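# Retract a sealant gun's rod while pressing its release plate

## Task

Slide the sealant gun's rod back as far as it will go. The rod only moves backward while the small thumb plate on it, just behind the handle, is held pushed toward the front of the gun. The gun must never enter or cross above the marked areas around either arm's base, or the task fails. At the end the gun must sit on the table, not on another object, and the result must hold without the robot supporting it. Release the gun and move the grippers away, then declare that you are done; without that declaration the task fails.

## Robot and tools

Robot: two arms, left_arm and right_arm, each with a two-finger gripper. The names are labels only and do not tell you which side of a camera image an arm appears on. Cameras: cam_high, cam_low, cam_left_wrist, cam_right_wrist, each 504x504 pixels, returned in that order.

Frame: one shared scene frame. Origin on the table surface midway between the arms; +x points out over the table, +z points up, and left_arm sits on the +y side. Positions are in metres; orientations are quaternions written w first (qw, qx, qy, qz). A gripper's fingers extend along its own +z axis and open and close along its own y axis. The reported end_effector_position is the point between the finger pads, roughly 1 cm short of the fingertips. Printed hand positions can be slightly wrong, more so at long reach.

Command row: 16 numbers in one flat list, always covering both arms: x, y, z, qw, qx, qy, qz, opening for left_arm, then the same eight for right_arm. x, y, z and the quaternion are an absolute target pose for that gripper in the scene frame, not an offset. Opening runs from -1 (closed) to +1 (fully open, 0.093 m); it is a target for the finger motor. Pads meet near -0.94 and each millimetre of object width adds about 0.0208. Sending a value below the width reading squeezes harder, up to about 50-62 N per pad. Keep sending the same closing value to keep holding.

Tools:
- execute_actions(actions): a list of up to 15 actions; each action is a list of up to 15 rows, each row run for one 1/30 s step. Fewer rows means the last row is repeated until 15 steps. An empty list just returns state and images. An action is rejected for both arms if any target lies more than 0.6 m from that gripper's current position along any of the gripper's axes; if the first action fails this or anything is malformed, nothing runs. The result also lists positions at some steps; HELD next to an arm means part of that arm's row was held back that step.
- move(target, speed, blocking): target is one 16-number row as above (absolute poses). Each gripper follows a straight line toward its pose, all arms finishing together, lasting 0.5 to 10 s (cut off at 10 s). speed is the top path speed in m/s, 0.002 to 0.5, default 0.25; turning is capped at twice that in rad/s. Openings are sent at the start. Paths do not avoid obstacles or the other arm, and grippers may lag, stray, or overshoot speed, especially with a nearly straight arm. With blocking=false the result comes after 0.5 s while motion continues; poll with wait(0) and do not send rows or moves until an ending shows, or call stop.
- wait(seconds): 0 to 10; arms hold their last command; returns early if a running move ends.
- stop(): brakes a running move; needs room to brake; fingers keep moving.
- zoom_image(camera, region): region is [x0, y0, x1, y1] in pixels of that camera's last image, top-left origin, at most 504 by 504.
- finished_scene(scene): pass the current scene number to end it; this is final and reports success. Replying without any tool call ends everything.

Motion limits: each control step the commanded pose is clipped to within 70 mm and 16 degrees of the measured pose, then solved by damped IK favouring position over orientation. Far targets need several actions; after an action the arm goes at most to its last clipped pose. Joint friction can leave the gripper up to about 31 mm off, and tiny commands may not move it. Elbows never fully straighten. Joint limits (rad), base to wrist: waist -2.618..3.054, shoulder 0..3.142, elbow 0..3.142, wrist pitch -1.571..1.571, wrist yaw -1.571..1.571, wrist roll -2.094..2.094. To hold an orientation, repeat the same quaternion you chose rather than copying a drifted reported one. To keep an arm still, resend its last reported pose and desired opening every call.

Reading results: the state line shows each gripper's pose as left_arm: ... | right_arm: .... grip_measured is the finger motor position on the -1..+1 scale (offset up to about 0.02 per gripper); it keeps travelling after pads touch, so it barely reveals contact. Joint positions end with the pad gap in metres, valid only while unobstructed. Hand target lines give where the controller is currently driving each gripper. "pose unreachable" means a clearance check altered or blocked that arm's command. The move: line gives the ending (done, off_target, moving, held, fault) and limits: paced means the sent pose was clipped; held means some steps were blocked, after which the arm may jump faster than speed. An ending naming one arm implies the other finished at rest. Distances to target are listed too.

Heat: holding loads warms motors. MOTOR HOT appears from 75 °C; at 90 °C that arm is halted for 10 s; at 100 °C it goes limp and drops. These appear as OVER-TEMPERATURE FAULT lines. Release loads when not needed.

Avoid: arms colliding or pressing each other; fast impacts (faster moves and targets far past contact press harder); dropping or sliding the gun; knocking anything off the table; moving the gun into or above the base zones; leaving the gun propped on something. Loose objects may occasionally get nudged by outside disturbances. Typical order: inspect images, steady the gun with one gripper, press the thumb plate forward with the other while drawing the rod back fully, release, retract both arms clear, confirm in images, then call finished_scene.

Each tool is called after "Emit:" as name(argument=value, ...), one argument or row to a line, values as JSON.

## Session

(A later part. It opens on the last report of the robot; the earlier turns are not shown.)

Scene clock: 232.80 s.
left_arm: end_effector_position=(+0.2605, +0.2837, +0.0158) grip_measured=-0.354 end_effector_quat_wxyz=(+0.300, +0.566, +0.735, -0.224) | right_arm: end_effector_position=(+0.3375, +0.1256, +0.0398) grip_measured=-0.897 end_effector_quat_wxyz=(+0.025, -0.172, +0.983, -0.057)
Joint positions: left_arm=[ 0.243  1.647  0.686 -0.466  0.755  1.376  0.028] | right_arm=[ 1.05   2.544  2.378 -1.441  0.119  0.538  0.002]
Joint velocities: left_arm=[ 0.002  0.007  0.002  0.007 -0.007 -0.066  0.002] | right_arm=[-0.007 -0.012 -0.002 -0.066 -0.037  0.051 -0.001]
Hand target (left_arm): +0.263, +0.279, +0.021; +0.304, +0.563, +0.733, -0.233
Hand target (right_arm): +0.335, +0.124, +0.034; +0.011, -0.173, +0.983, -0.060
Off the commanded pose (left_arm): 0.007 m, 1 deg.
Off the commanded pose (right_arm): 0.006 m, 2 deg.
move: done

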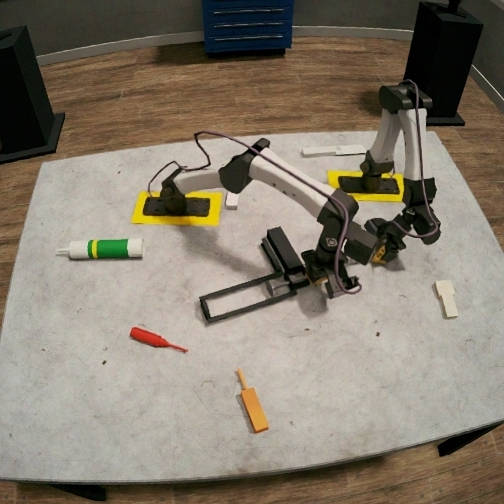

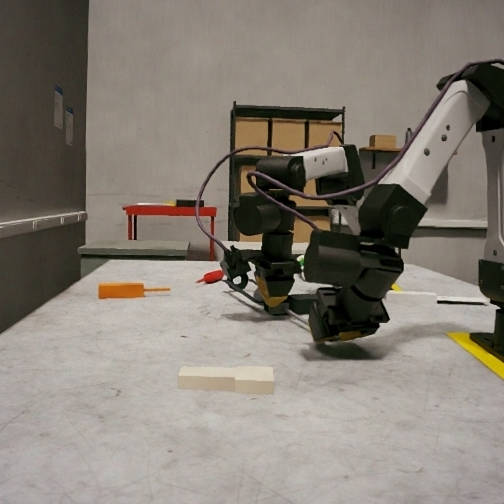

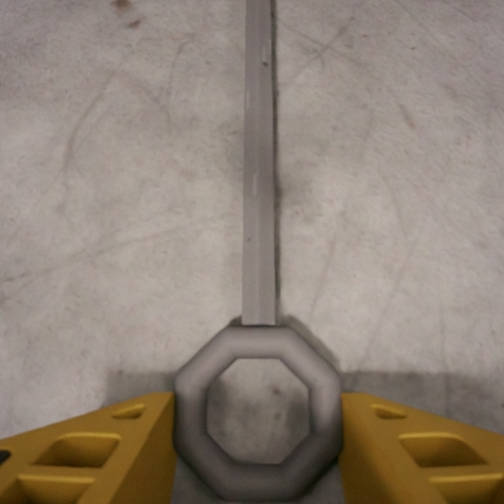

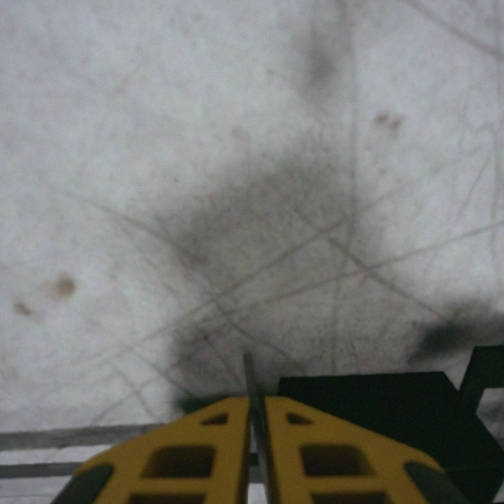

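Emit:
move(
  target=[0.263,0.279,0.021,0.304,0.563,0.733,-0.233,-0.5,0.323,0.121,0.058,0.011,-0.173,0.983,-0.06,-0.15],
  speed=0.04,
)

Emit:
move(
  target=[0.263,0.279,0.021,0.304,0.563,0.733,-0.233,-0.5,0.323,0.121,0.02,0.011,-0.173,0.983,-0.06,-0.15],
  speed=0.03,
)

Scene clock: 236.93 s.
left_arm: end_effector_position=(+0.2605, +0.2837, +0.0158) grip_measured=-0.354 end_effector_quat_wxyz=(+0.300, +0.566, +0.735, -0.224) | right_arm: end_effector_position=(+0.3308, +0.1185, +0.0521) grip_measured=-0.153 end_effector_quat_wxyz=(+0.016, -0.171, +0.983, -0.062)
Joint positions: left_arm=[ 0.243  1.647  0.686 -0.466  0.755  1.376  0.028] | right_arm=[ 1.05   2.518  2.378 -1.489  0.116  0.542  0.038]
Joint velocities: left_arm=[-0.007 -0.002 -0.012  0.022  0.022  0.037 -0.001] | right_arm=[ 0.002  0.002 -0.002 -0.022  0.051  0.022  0.001]
Hand target (left_arm): +0.263, +0.279, +0.021; +0.304, +0.563, +0.733, -0.233
Hand target (right_arm): +0.323, +0.121, +0.058; +0.011, -0.173, +0.983, -0.060
Off the commanded pose (left_arm): 0.007 m, 1 deg.
Off the commanded pose (right_arm): 0.010 m, 1 deg.
move: done

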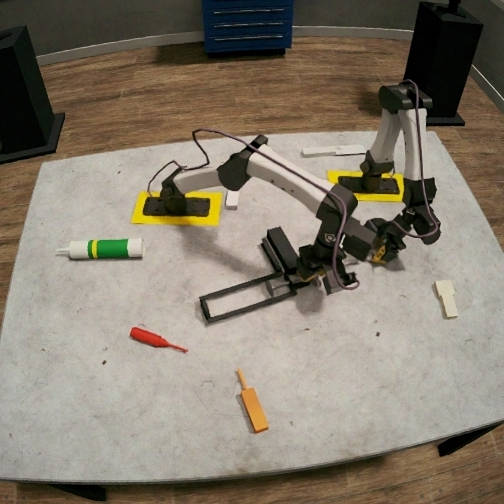

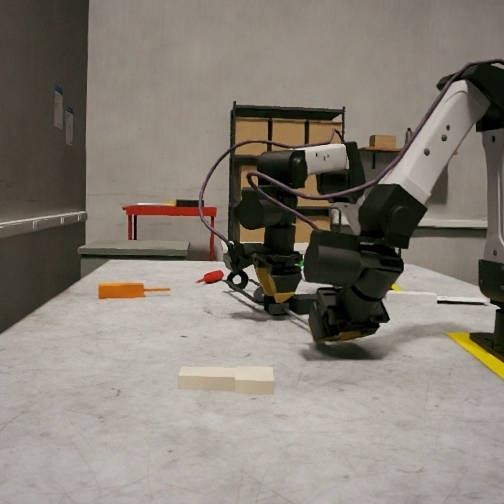

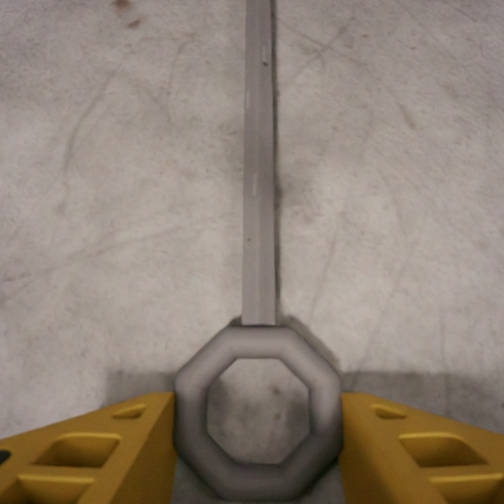

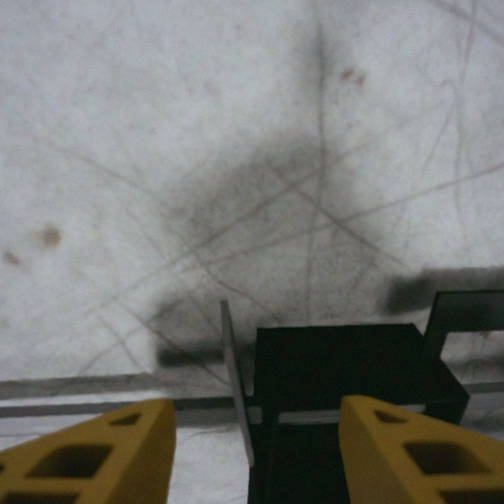

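Scene clock: 238.27 s.
left_arm: end_effector_position=(+0.2601, +0.2835, +0.0156) grip_measured=-0.354 end_effector_quat_wxyz=(+0.298, +0.565, +0.736, -0.225) | right_arm: end_effector_position=(+0.3300, +0.1179, +0.0452) grip_measured=-0.152 end_effector_quat_wxyz=(+0.027, -0.171, +0.983, -0.057)
Joint positions: left_arm=[ 0.242  1.647  0.686 -0.467  0.754  1.371  0.028] | right_arm=[ 1.053  2.468  2.26  -1.396  0.121  0.543  0.038]
Joint velocities: left_arm=[ 0.012 -0.007 -0.002  0.066 -0.051  0.051  0.   ] | right_arm=[ 0.017  0.007 -0.012  0.037 -0.007 -0.007 -0.   ]
Hand target (left_arm): +0.263, +0.279, +0.021; +0.304, +0.563, +0.733, -0.233
Hand target (right_arm): +0.323, +0.120, +0.021; +0.010, -0.173, +0.983, -0.061
Off the commanded pose (left_arm): 0.008 m, 1 deg.
Off the commanded pose (right_arm): 0.026 m, 2 deg.
move: off_target (right_arm)

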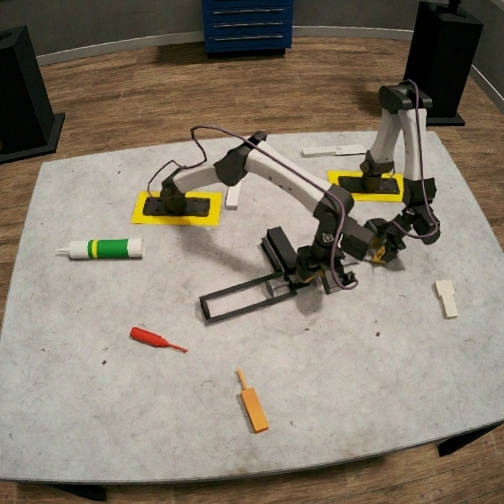

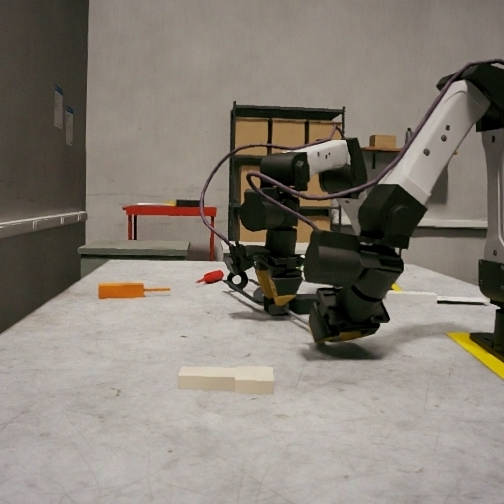

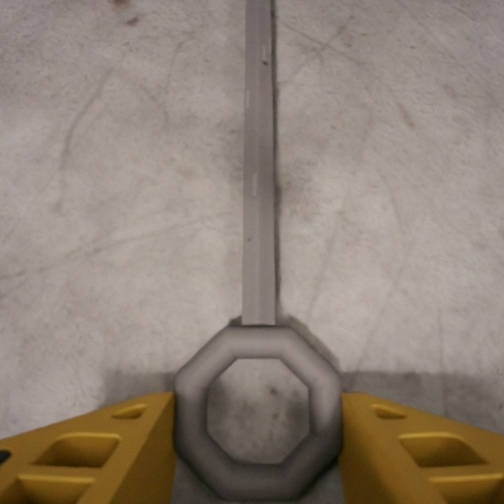

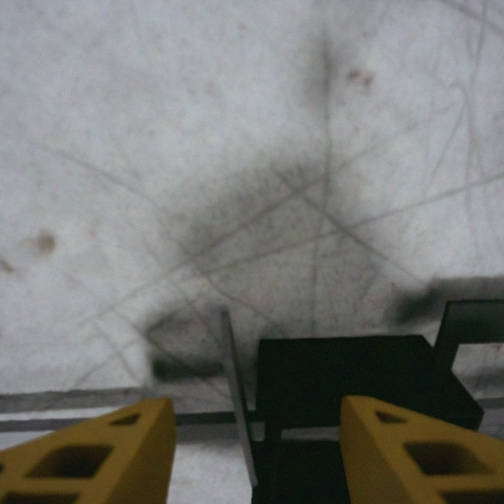

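Emit:
move(
  target=[0.263,0.279,0.021,0.304,0.563,0.733,-0.233,-0.5,0.313,0.119,0.064,0.011,-0.173,0.983,-0.06,-0.15],
  speed=0.04,
)

Emit:
move(
  target=[0.263,0.279,0.021,0.304,0.563,0.733,-0.233,-0.5,0.314,0.119,0.022,0.011,-0.173,0.983,-0.06,-0.15],
  speed=0.03,
)

Scene clock: 241.97 s.
left_arm: end_effector_position=(+0.2605, +0.2836, +0.0156) grip_measured=-0.354 end_effector_quat_wxyz=(+0.299, +0.566, +0.735, -0.223) | right_arm: end_effector_position=(+0.3172, +0.1146, +0.0545) grip_measured=-0.152 end_effector_quat_wxyz=(+0.010, -0.172, +0.983, -0.067)
Joint positions: left_arm=[ 0.242  1.647  0.686 -0.465  0.753  1.374  0.028] | right_arm=[ 1.067  2.464  2.288 -1.469  0.114  0.555  0.038]
Joint velocities: left_arm=[ 0.002 -0.002  0.007 -0.022  0.066  0.022 -0.   ] | right_arm=[ 0.002  0.002 -0.002 -0.037  0.007 -0.095 -0.   ]
Hand target (left_arm): +0.263, +0.279, +0.021; +0.304, +0.563, +0.733, -0.233
Hand target (right_arm): +0.313, +0.119, +0.064; +0.011, -0.173, +0.983, -0.059
Off the commanded pose (left_arm): 0.008 m, 1 deg.
Off the commanded pose (right_arm): 0.011 m, 1 deg.
move: off_target (right_arm)

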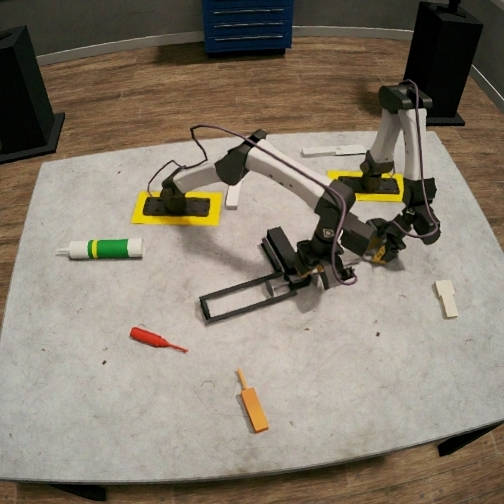

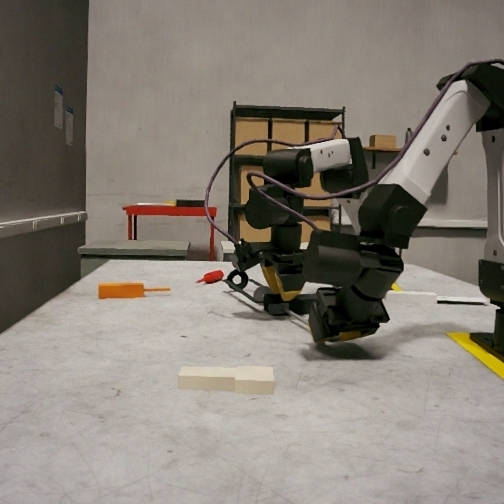

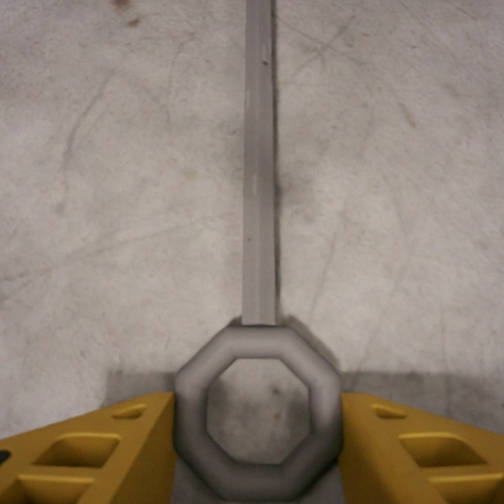

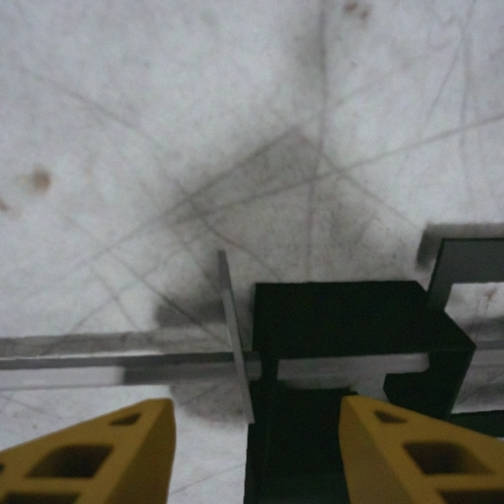

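Scene clock: 243.30 s.
left_arm: end_effector_position=(+0.2605, +0.2836, +0.0156) grip_measured=-0.354 end_effector_quat_wxyz=(+0.299, +0.566, +0.735, -0.223) | right_arm: end_effector_position=(+0.3169, +0.1142, +0.0378) grip_measured=-0.152 end_effector_quat_wxyz=(+0.013, -0.172, +0.983, -0.064)
Joint positions: left_arm=[ 0.242  1.647  0.686 -0.465  0.753  1.375  0.028] | right_arm=[ 1.067  2.445  2.188 -1.379  0.114  0.555  0.038]
Joint velocities: left_arm=[ 0.007 -0.002 -0.012 -0.022 -0.037 -0.081 -0.001] | right_arm=[-0.007 -0.022 -0.012  0.007  0.007  0.037 -0.001]
Hand target (left_arm): +0.263, +0.279, +0.021; +0.304, +0.563, +0.733, -0.233
Hand target (right_arm): +0.314, +0.119, +0.022; +0.010, -0.173, +0.983, -0.061
Off the commanded pose (left_arm): 0.008 m, 1 deg.
Off the commanded pose (right_arm): 0.017 m, 1 deg.
move: off_target (right_arm)

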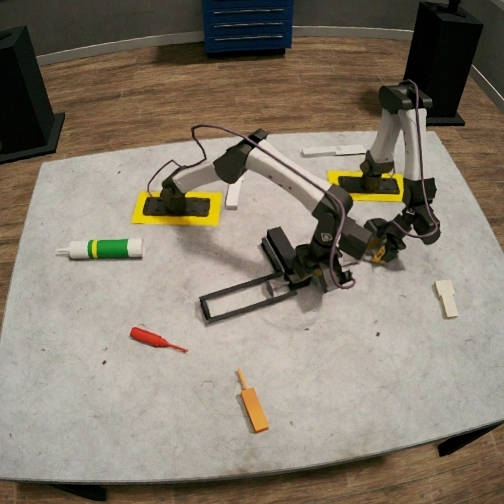

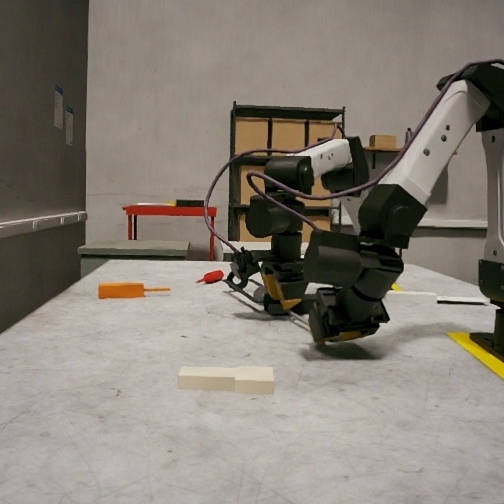

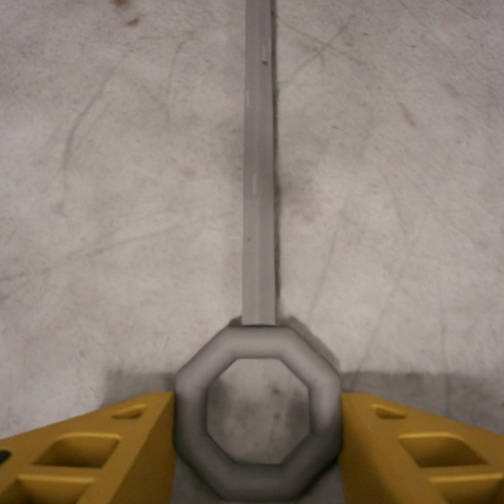

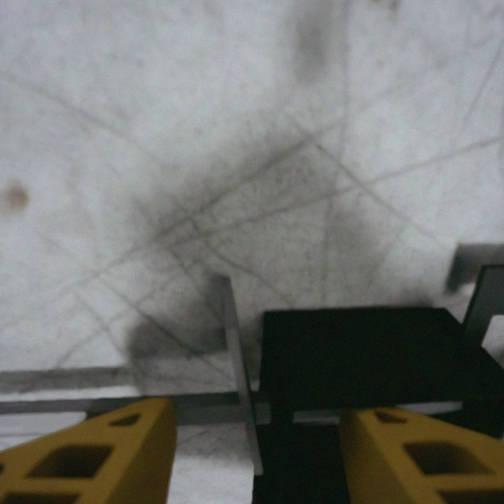

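The finger is now inside the cavity. Closing on the plate and pulling.

Emit:
move(
  target=[0.263,0.279,0.021,0.304,0.563,0.733,-0.233,-0.5,0.316,0.115,0.03,0.011,-0.173,0.983,-0.06,-0.9],
)

Emit:
move(
  target=[0.243,0.335,0.018,0.304,0.563,0.733,-0.233,-0.5,0.322,0.098,0.03,0.011,-0.173,0.983,-0.06,-0.9],
  speed=0.03,
)

Emit:
zoom_image(
  camera="cam_high",
  region=[190, 210, 410, 330],
)

Scene clock: 246.70 s.
left_arm: end_effector_position=(+0.2600, +0.2841, +0.0150) grip_measured=-0.354 end_effector_quat_wxyz=(+0.296, +0.564, +0.738, -0.223) | right_arm: end_effector_position=(+0.3180, +0.1122, +0.0377) grip_measured=-0.889 end_effector_quat_wxyz=(+0.015, -0.166, +0.984, -0.067)
Joint positions: left_arm=[ 0.242  1.647  0.686 -0.468  0.748  1.37   0.028] | right_arm=[ 1.065  2.444  2.185 -1.38   0.119  0.566  0.003]
Joint velocities: left_arm=[ 0.007  0.017 -0.007 -0.007 -0.037  0.007  0.001] | right_arm=[ 0.002 -0.012  0.002 -0.022  0.066  0.037 -0.002]
Hand target (left_arm): +0.263, +0.279, +0.021; +0.304, +0.563, +0.733, -0.233
Hand target (right_arm): +0.316, +0.115, +0.030; +0.011, -0.173, +0.983, -0.060
Off the commanded pose (left_arm): 0.008 m, 2 deg.
Off the commanded pose (right_arm): 0.008 m, 1 deg.
move: done

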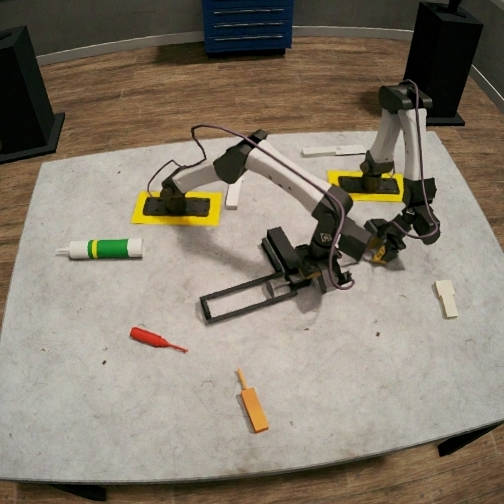

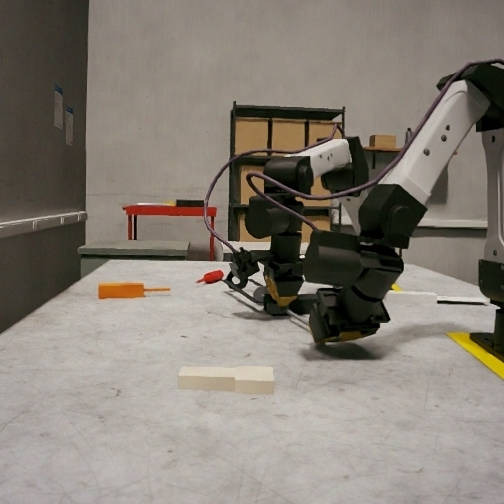

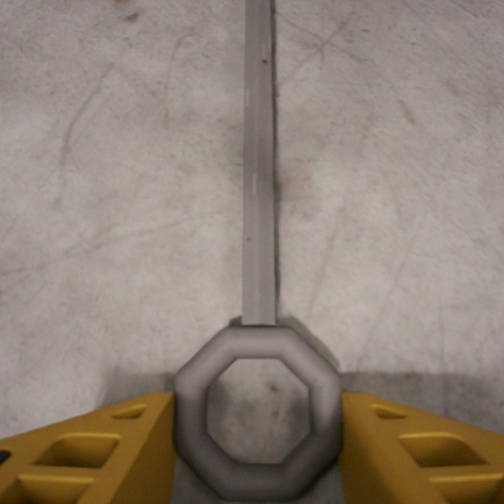

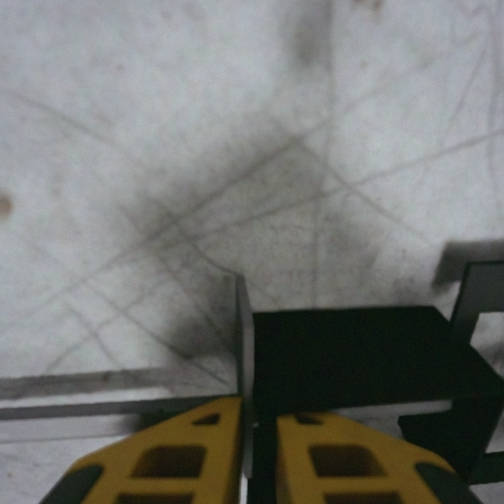

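Scene clock: 248.77 s.
left_arm: end_effector_position=(+0.2453, +0.3270, +0.0196) grip_measured=-0.354 end_effector_quat_wxyz=(+0.319, +0.559, +0.729, -0.235) | right_arm: end_effector_position=(+0.3139, +0.1267, +0.0402) grip_measured=-0.890 end_effector_quat_wxyz=(+0.017, -0.174, +0.985, -0.016)
Joint positions: left_arm=[ 0.46   1.68   0.718 -0.666  0.813  1.67   0.028] | right_arm=[ 1.065  2.396  2.116 -1.287  0.046  0.547  0.002]
Joint velocities: left_arm=[-0.022 -0.017 -0.017 -0.007 -0.037 -0.007  0.   ] | right_arm=[ 0.017  0.007 -0.017 -0.022 -0.037  0.051 -0.   ]
Hand target (left_arm): +0.244, +0.334, +0.018; +0.304, +0.563, +0.733, -0.233
Hand target (right_arm): +0.322, +0.099, +0.031; +0.009, -0.174, +0.983, -0.060
Off the commanded pose (left_arm): 0.008 m, 2 deg.
Off the commanded pose (right_arm): 0.032 m, 5 deg.
move: off_target (right_arm)

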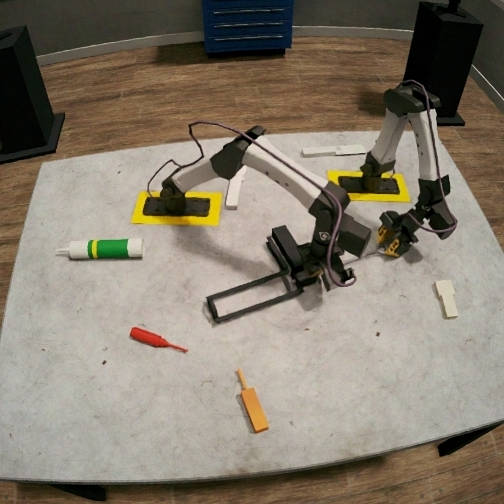

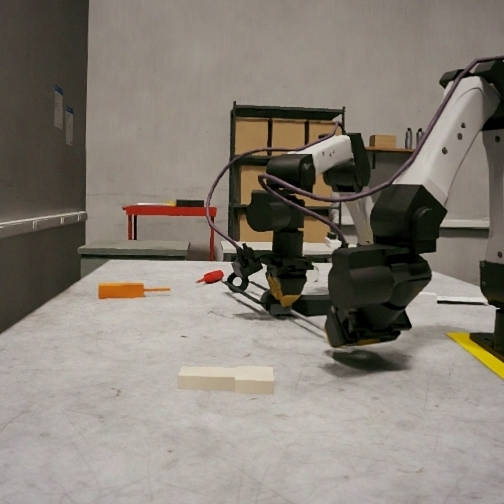

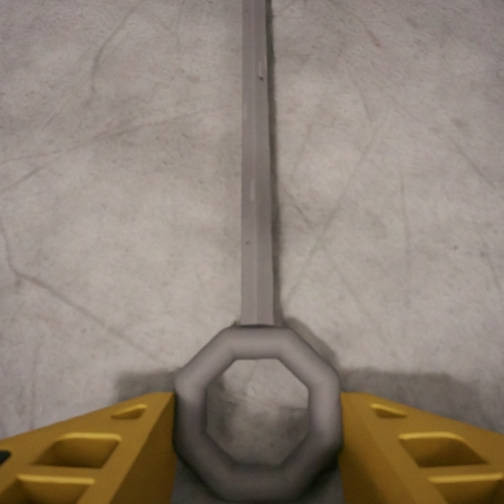

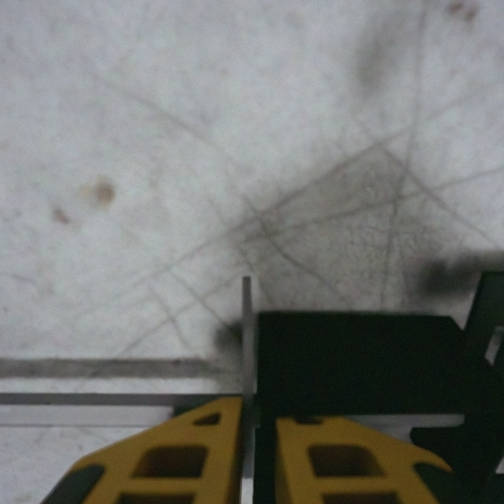

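Region (190, 210, 410, 330) of cam_high's 504x504 image, scaled by 2.291, with more detail than that image has; it fills the top 275 rows of this view, and the rest is white.

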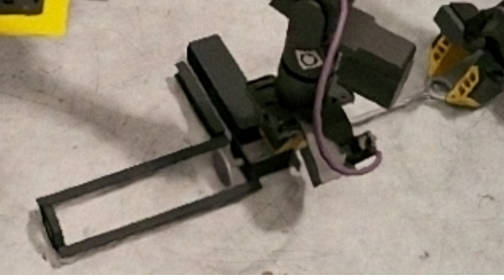

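Emit:
move(
  target=[0.233,0.362,0.018,0.304,0.563,0.733,-0.233,-0.5,0.326,0.085,0.03,0.011,-0.173,0.983,-0.06,-0.9],
  speed=0.03,
)

Emit:
zoom_image(
  camera="cam_high",
  region=[170,190,410,330],
)

Scene clock: 261.43 s.
left_arm: end_effector_position=(+0.2353, +0.3492, +0.0215) grip_measured=-0.354 end_effector_quat_wxyz=(+0.326, +0.552, +0.728, -0.243) | right_arm: end_effector_position=(+0.3137, +0.1249, +0.0412) grip_measured=-0.891 end_effector_quat_wxyz=(+0.010, -0.178, +0.984, +0.007)
Joint positions: left_arm=[ 0.576  1.719  0.751 -0.791  0.822  1.832  0.028] | right_arm=[ 1.047  2.363  2.063 -1.246  0.002  0.52   0.002]
Joint velocities: left_arm=[ 0.017 -0.007  0.007 -0.037  0.081 -0.081  0.001] | right_arm=[-0.007  0.002 -0.007  0.007 -0.022 -0.007 -0.001]
Hand target (left_arm): +0.233, +0.361, +0.018; +0.304, +0.562, +0.733, -0.233
Hand target (right_arm): +0.326, +0.087, +0.031; +0.008, -0.175, +0.983, -0.059
Off the commanded pose (left_arm): 0.013 m, 3 deg.
Off the commanded pose (right_arm): 0.043 m, 8 deg.
move: off_target (left_arm, right_arm)

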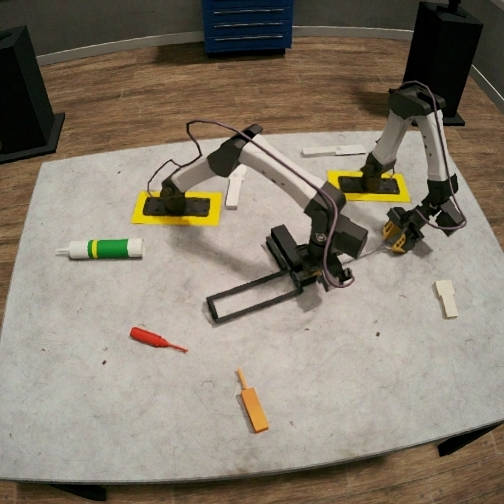

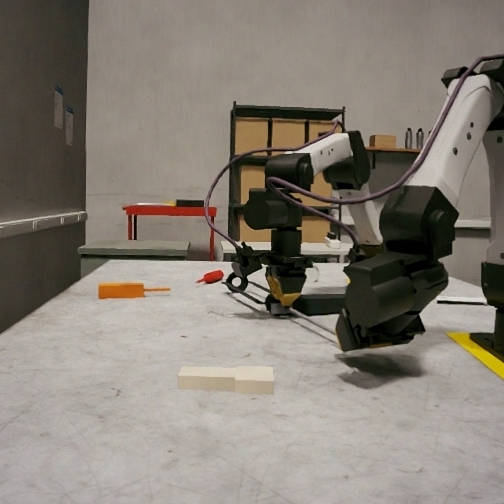

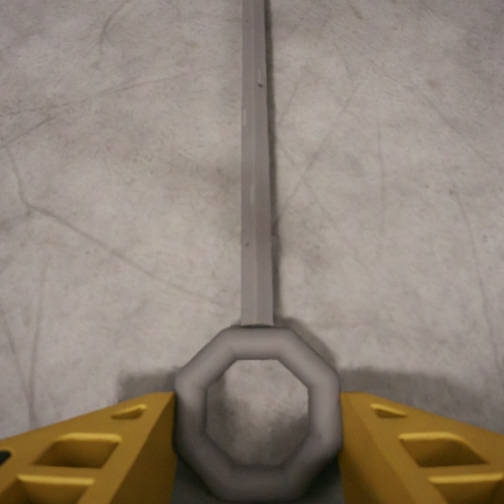

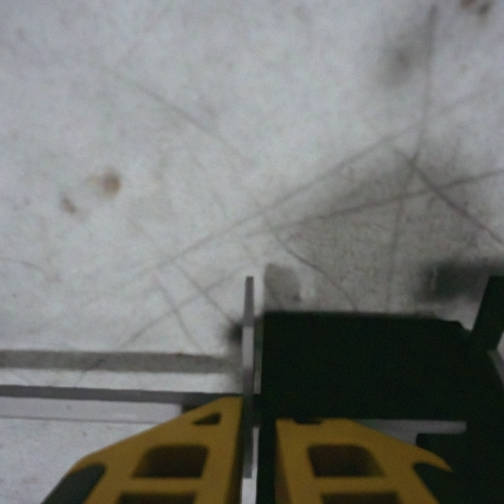

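Region (170, 190, 410, 330) of cam_high's 504x504 image, scaled by 2.100, with more detail than that image has; it fills the top 294 rows of this view, and the rest is white.

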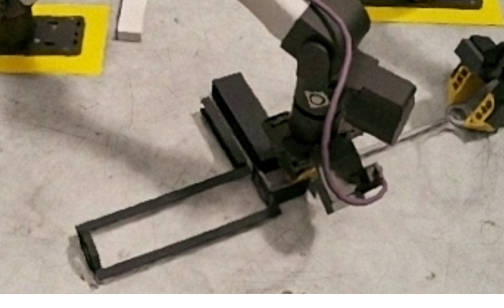

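Emit:
move(
  target=[0.226,0.385,0.018,0.304,0.563,0.733,-0.233,-0.5,0.326,0.085,0.03,0.011,-0.173,0.983,-0.06,-0.9],
  speed=0.03,
)

Emit:
zoom_image(
  camera="cam_high",
  region=[250,240,370,320],
)

Scene clock: 266.50 s.
left_arm: end_effector_position=(+0.2284, +0.3650, +0.0241) grip_measured=-0.354 end_effector_quat_wxyz=(+0.335, +0.542, +0.727, -0.256) | right_arm: end_effector_position=(+0.3094, +0.1399, +0.0426) grip_measured=-0.891 end_effector_quat_wxyz=(+0.004, -0.184, +0.982, +0.042)
Joint positions: left_arm=[ 0.663  1.764  0.79  -0.894  0.83   1.954  0.028] | right_arm=[ 1.052  2.362  2.063 -1.211 -0.06   0.514  0.002]
Joint velocities: left_arm=[-0.007  0.007 -0.017 -0.007 -0.022 -0.066 -0.002] | right_arm=[ 0.002 -0.007  0.007 -0.007 -0.037 -0.066  0.001]
Hand target (left_arm): +0.226, +0.384, +0.019; +0.304, +0.561, +0.734, -0.232
Hand target (right_arm): +0.325, +0.088, +0.033; +0.007, -0.177, +0.983, -0.055
Off the commanded pose (left_arm): 0.021 m, 5 deg.
Off the commanded pose (right_arm): 0.059 m, 12 deg.
move: off_target (left_arm, right_arm)

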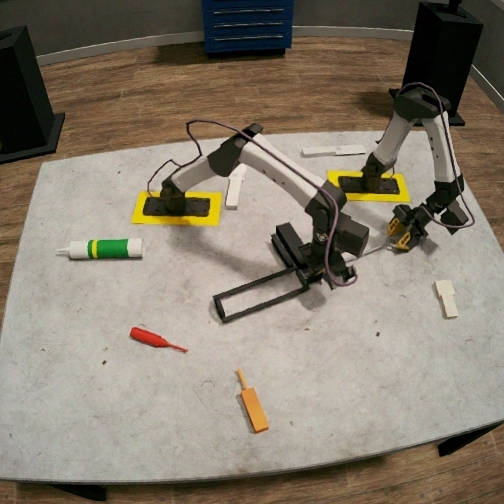

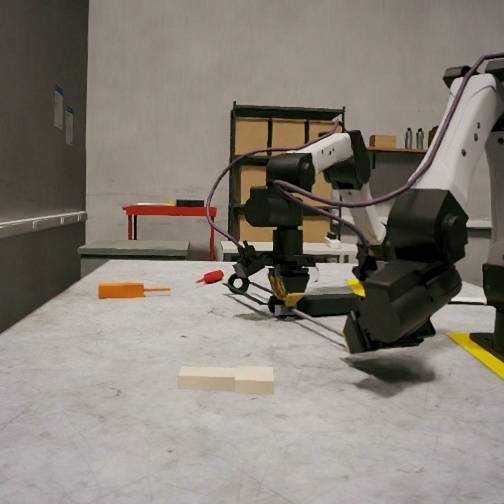

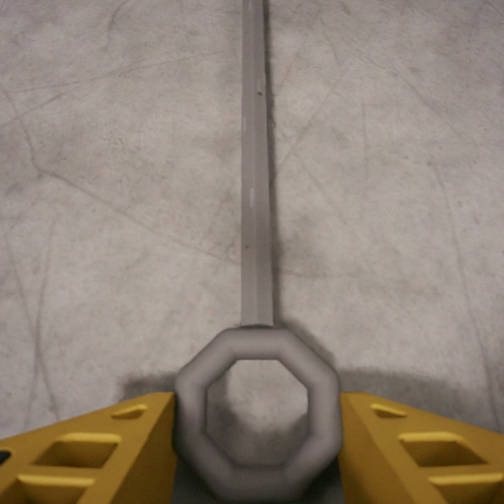

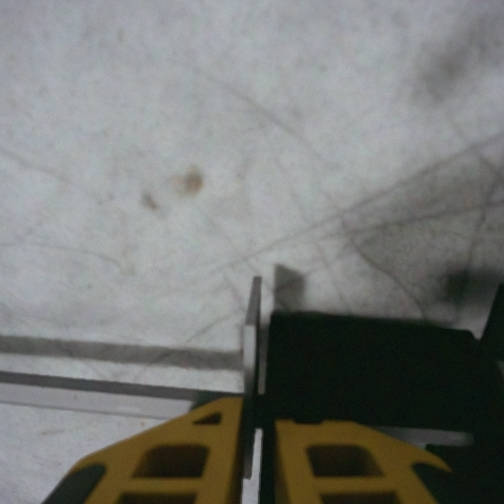

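Region (250, 240, 370, 320) of cam_high's 504x504 image, scaled by 4.200, with more detail than that image has.

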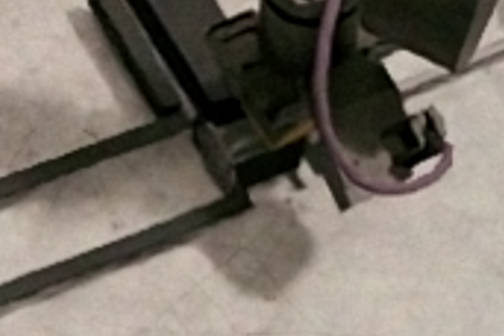

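Emit:
move(
  target=[0.228,0.368,0.022,0.335,0.542,0.727,-0.256,-0.5,0.309,0.137,0.042,0.004,-0.184,0.982,0.02,-0.9],
  speed=0.05,
)

Emit:
move(
  target=[0.228,0.368,0.022,0.335,0.542,0.727,-0.256,0.4,0.309,0.137,0.042,0.004,-0.184,0.982,0.02,-0.2],
)

Emit:
move(
  target=[0.215,0.41,0.08,0.335,0.542,0.727,-0.256,0.4,0.309,0.137,0.11,0.004,-0.184,0.982,0.02,-0.2],
  speed=0.08,
)

Scene clock: 270.27 s.
left_arm: end_effector_position=(+0.2299, +0.3657, +0.0237) grip_measured=-0.354 end_effector_quat_wxyz=(+0.336, +0.544, +0.726, -0.252) | right_arm: end_effector_position=(+0.3087, +0.1432, +0.0438) grip_measured=-0.891 end_effector_quat_wxyz=(+0.007, -0.180, +0.983, +0.042)
Joint positions: left_arm=[ 0.662  1.764  0.79  -0.886  0.83   1.953  0.028] | right_arm=[ 1.059  2.368  2.077 -1.216 -0.056  0.53   0.002]
Joint velocities: left_arm=[ 0.002 -0.017  0.007  0.037 -0.081 -0.051 -0.   ] | right_arm=[ 0.007  0.002  0.002  0.022 -0.022 -0.081 -0.001]
Hand target (left_arm): +0.228, +0.368, +0.022; +0.335, +0.542, +0.727, -0.256
Hand target (right_arm): +0.309, +0.137, +0.042; +0.005, -0.184, +0.983, +0.021
Off the commanded pose (left_arm): 0.003 m, 1 deg.
Off the commanded pose (right_arm): 0.006 m, 3 deg.
move: off_target (right_arm)

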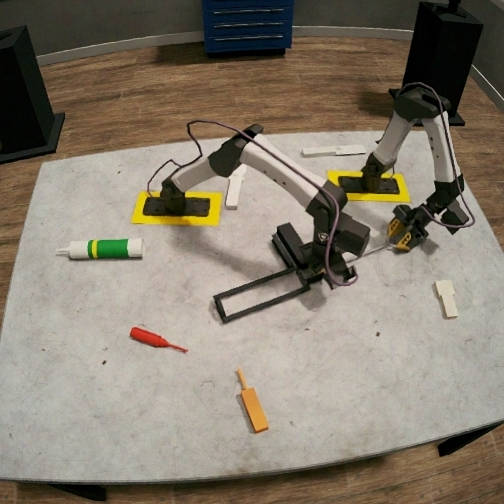

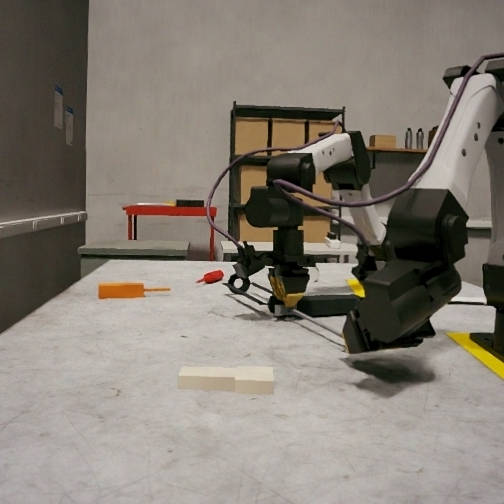

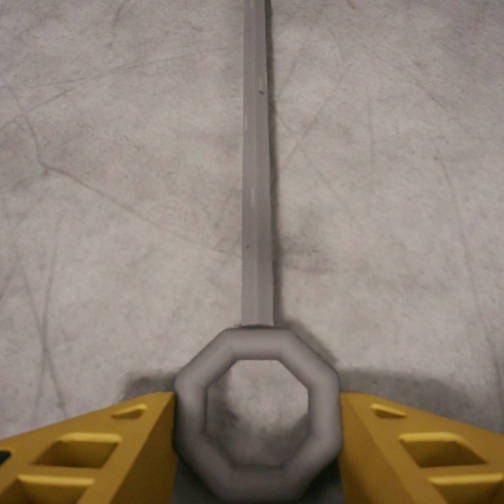

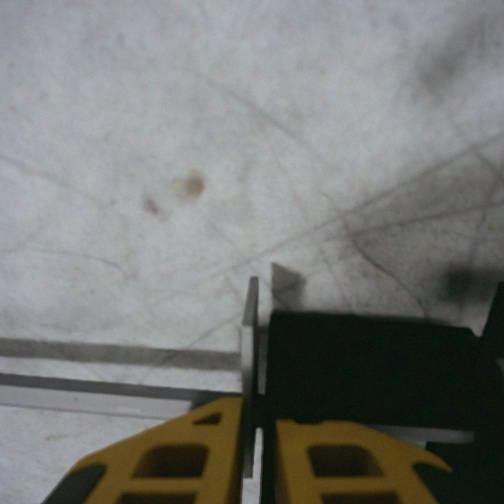

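Scene clock: 271.00 s.
left_arm: end_effector_position=(+0.2296, +0.3665, +0.0240) grip_measured=+0.398 end_effector_quat_wxyz=(+0.338, +0.546, +0.724, -0.250) | right_arm: end_effector_position=(+0.3077, +0.1374, +0.0434) grip_measured=-0.202 end_effector_quat_wxyz=(+0.005, -0.180, +0.983, +0.029)
Joint positions: left_arm=[ 0.667  1.764  0.79  -0.888  0.831  1.965  0.064] | right_arm=[ 1.059  2.368  2.077 -1.237 -0.037  0.528  0.035]
Joint velocities: left_arm=[ 0.002  0.002 -0.012 -0.051  0.007 -0.081 -0.001] | right_arm=[ 0.007 -0.012 -0.007 -0.022 -0.022 -0.007 -0.001]
Hand target (left_arm): +0.228, +0.368, +0.022; +0.335, +0.542, +0.727, -0.256
Hand target (right_arm): +0.309, +0.137, +0.042; +0.004, -0.184, +0.983, +0.020
Off the commanded pose (left_arm): 0.003 m, 1 deg.
Off the commanded pose (right_arm): 0.002 m, 1 deg.
move: done

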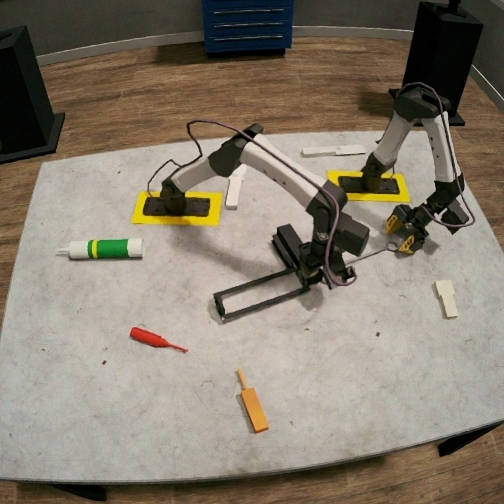

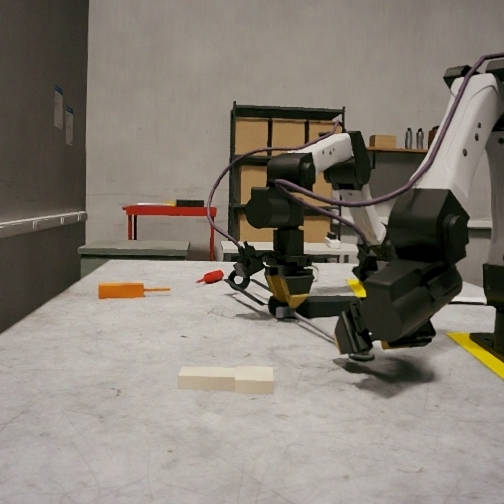

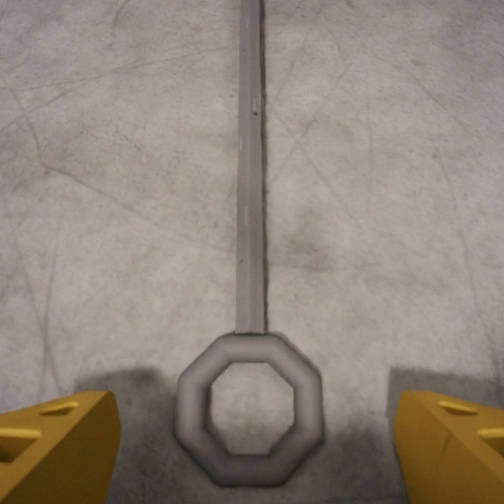

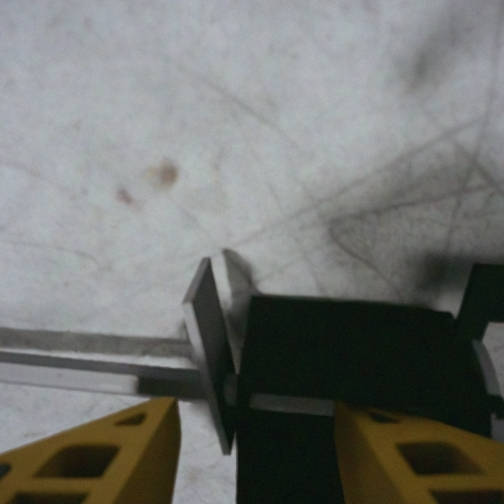

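Scene clock: 272.50 s.
left_arm: end_effector_position=(+0.2129, +0.4029, +0.0750) grip_measured=+0.398 end_effector_quat_wxyz=(+0.319, +0.520, +0.750, -0.256) | right_arm: end_effector_position=(+0.3086, +0.1381, +0.1164) grip_measured=-0.202 end_effector_quat_wxyz=(+0.011, -0.181, +0.983, +0.033)
Joint positions: left_arm=[ 0.82   1.692  0.952 -1.25   0.755  2.078  0.064] | right_arm=[ 1.059  2.4    2.427 -1.538 -0.036  0.528  0.035]
Joint velocities: left_arm=[ 0.012  0.012 -0.017 -0.051 -0.007 -0.007 -0.001] | right_arm=[ 0.002  0.007 -0.012  0.007  0.022  0.007  0.001]
Hand target (left_arm): +0.216, +0.409, +0.080; +0.318, +0.527, +0.750, -0.242
Hand target (right_arm): +0.308, +0.136, +0.110; +0.005, -0.184, +0.983, +0.021
Off the commanded pose (left_arm): 0.009 m, 4 deg.
Off the commanded pose (right_arm): 0.007 m, 2 deg.
joint sent to its limit (left arm) — the command would take joint 6 (wrist roll) past its upper limit, so that joint was sent only as far as its limit.
joint sent to its limit (right arm) — the command would take joint 4 (wrist pitch) past its lower limit, so that joint was sent only as far as its limit.
move: off_target (left_arm)

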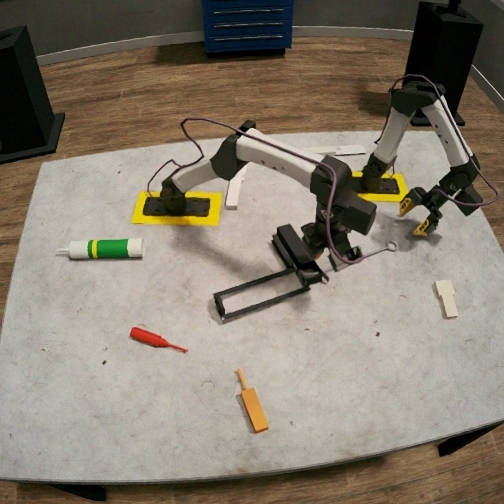

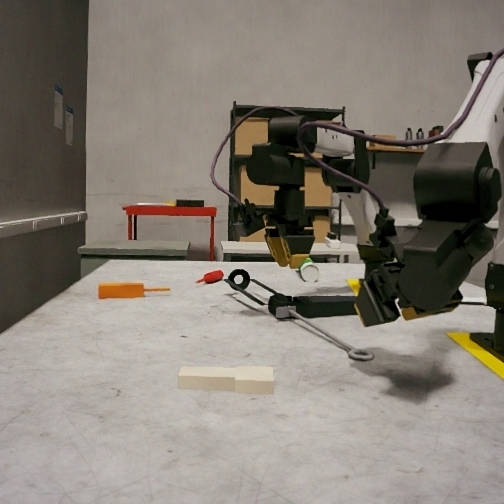

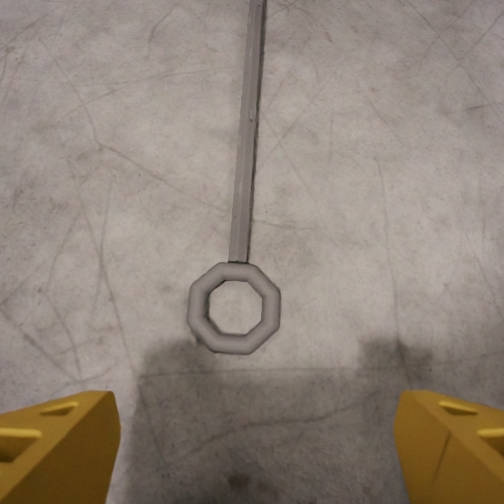

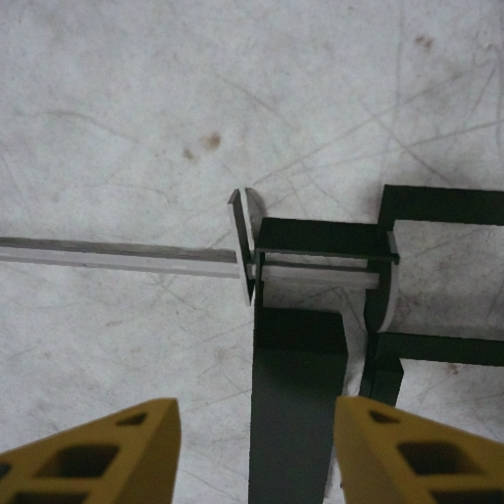

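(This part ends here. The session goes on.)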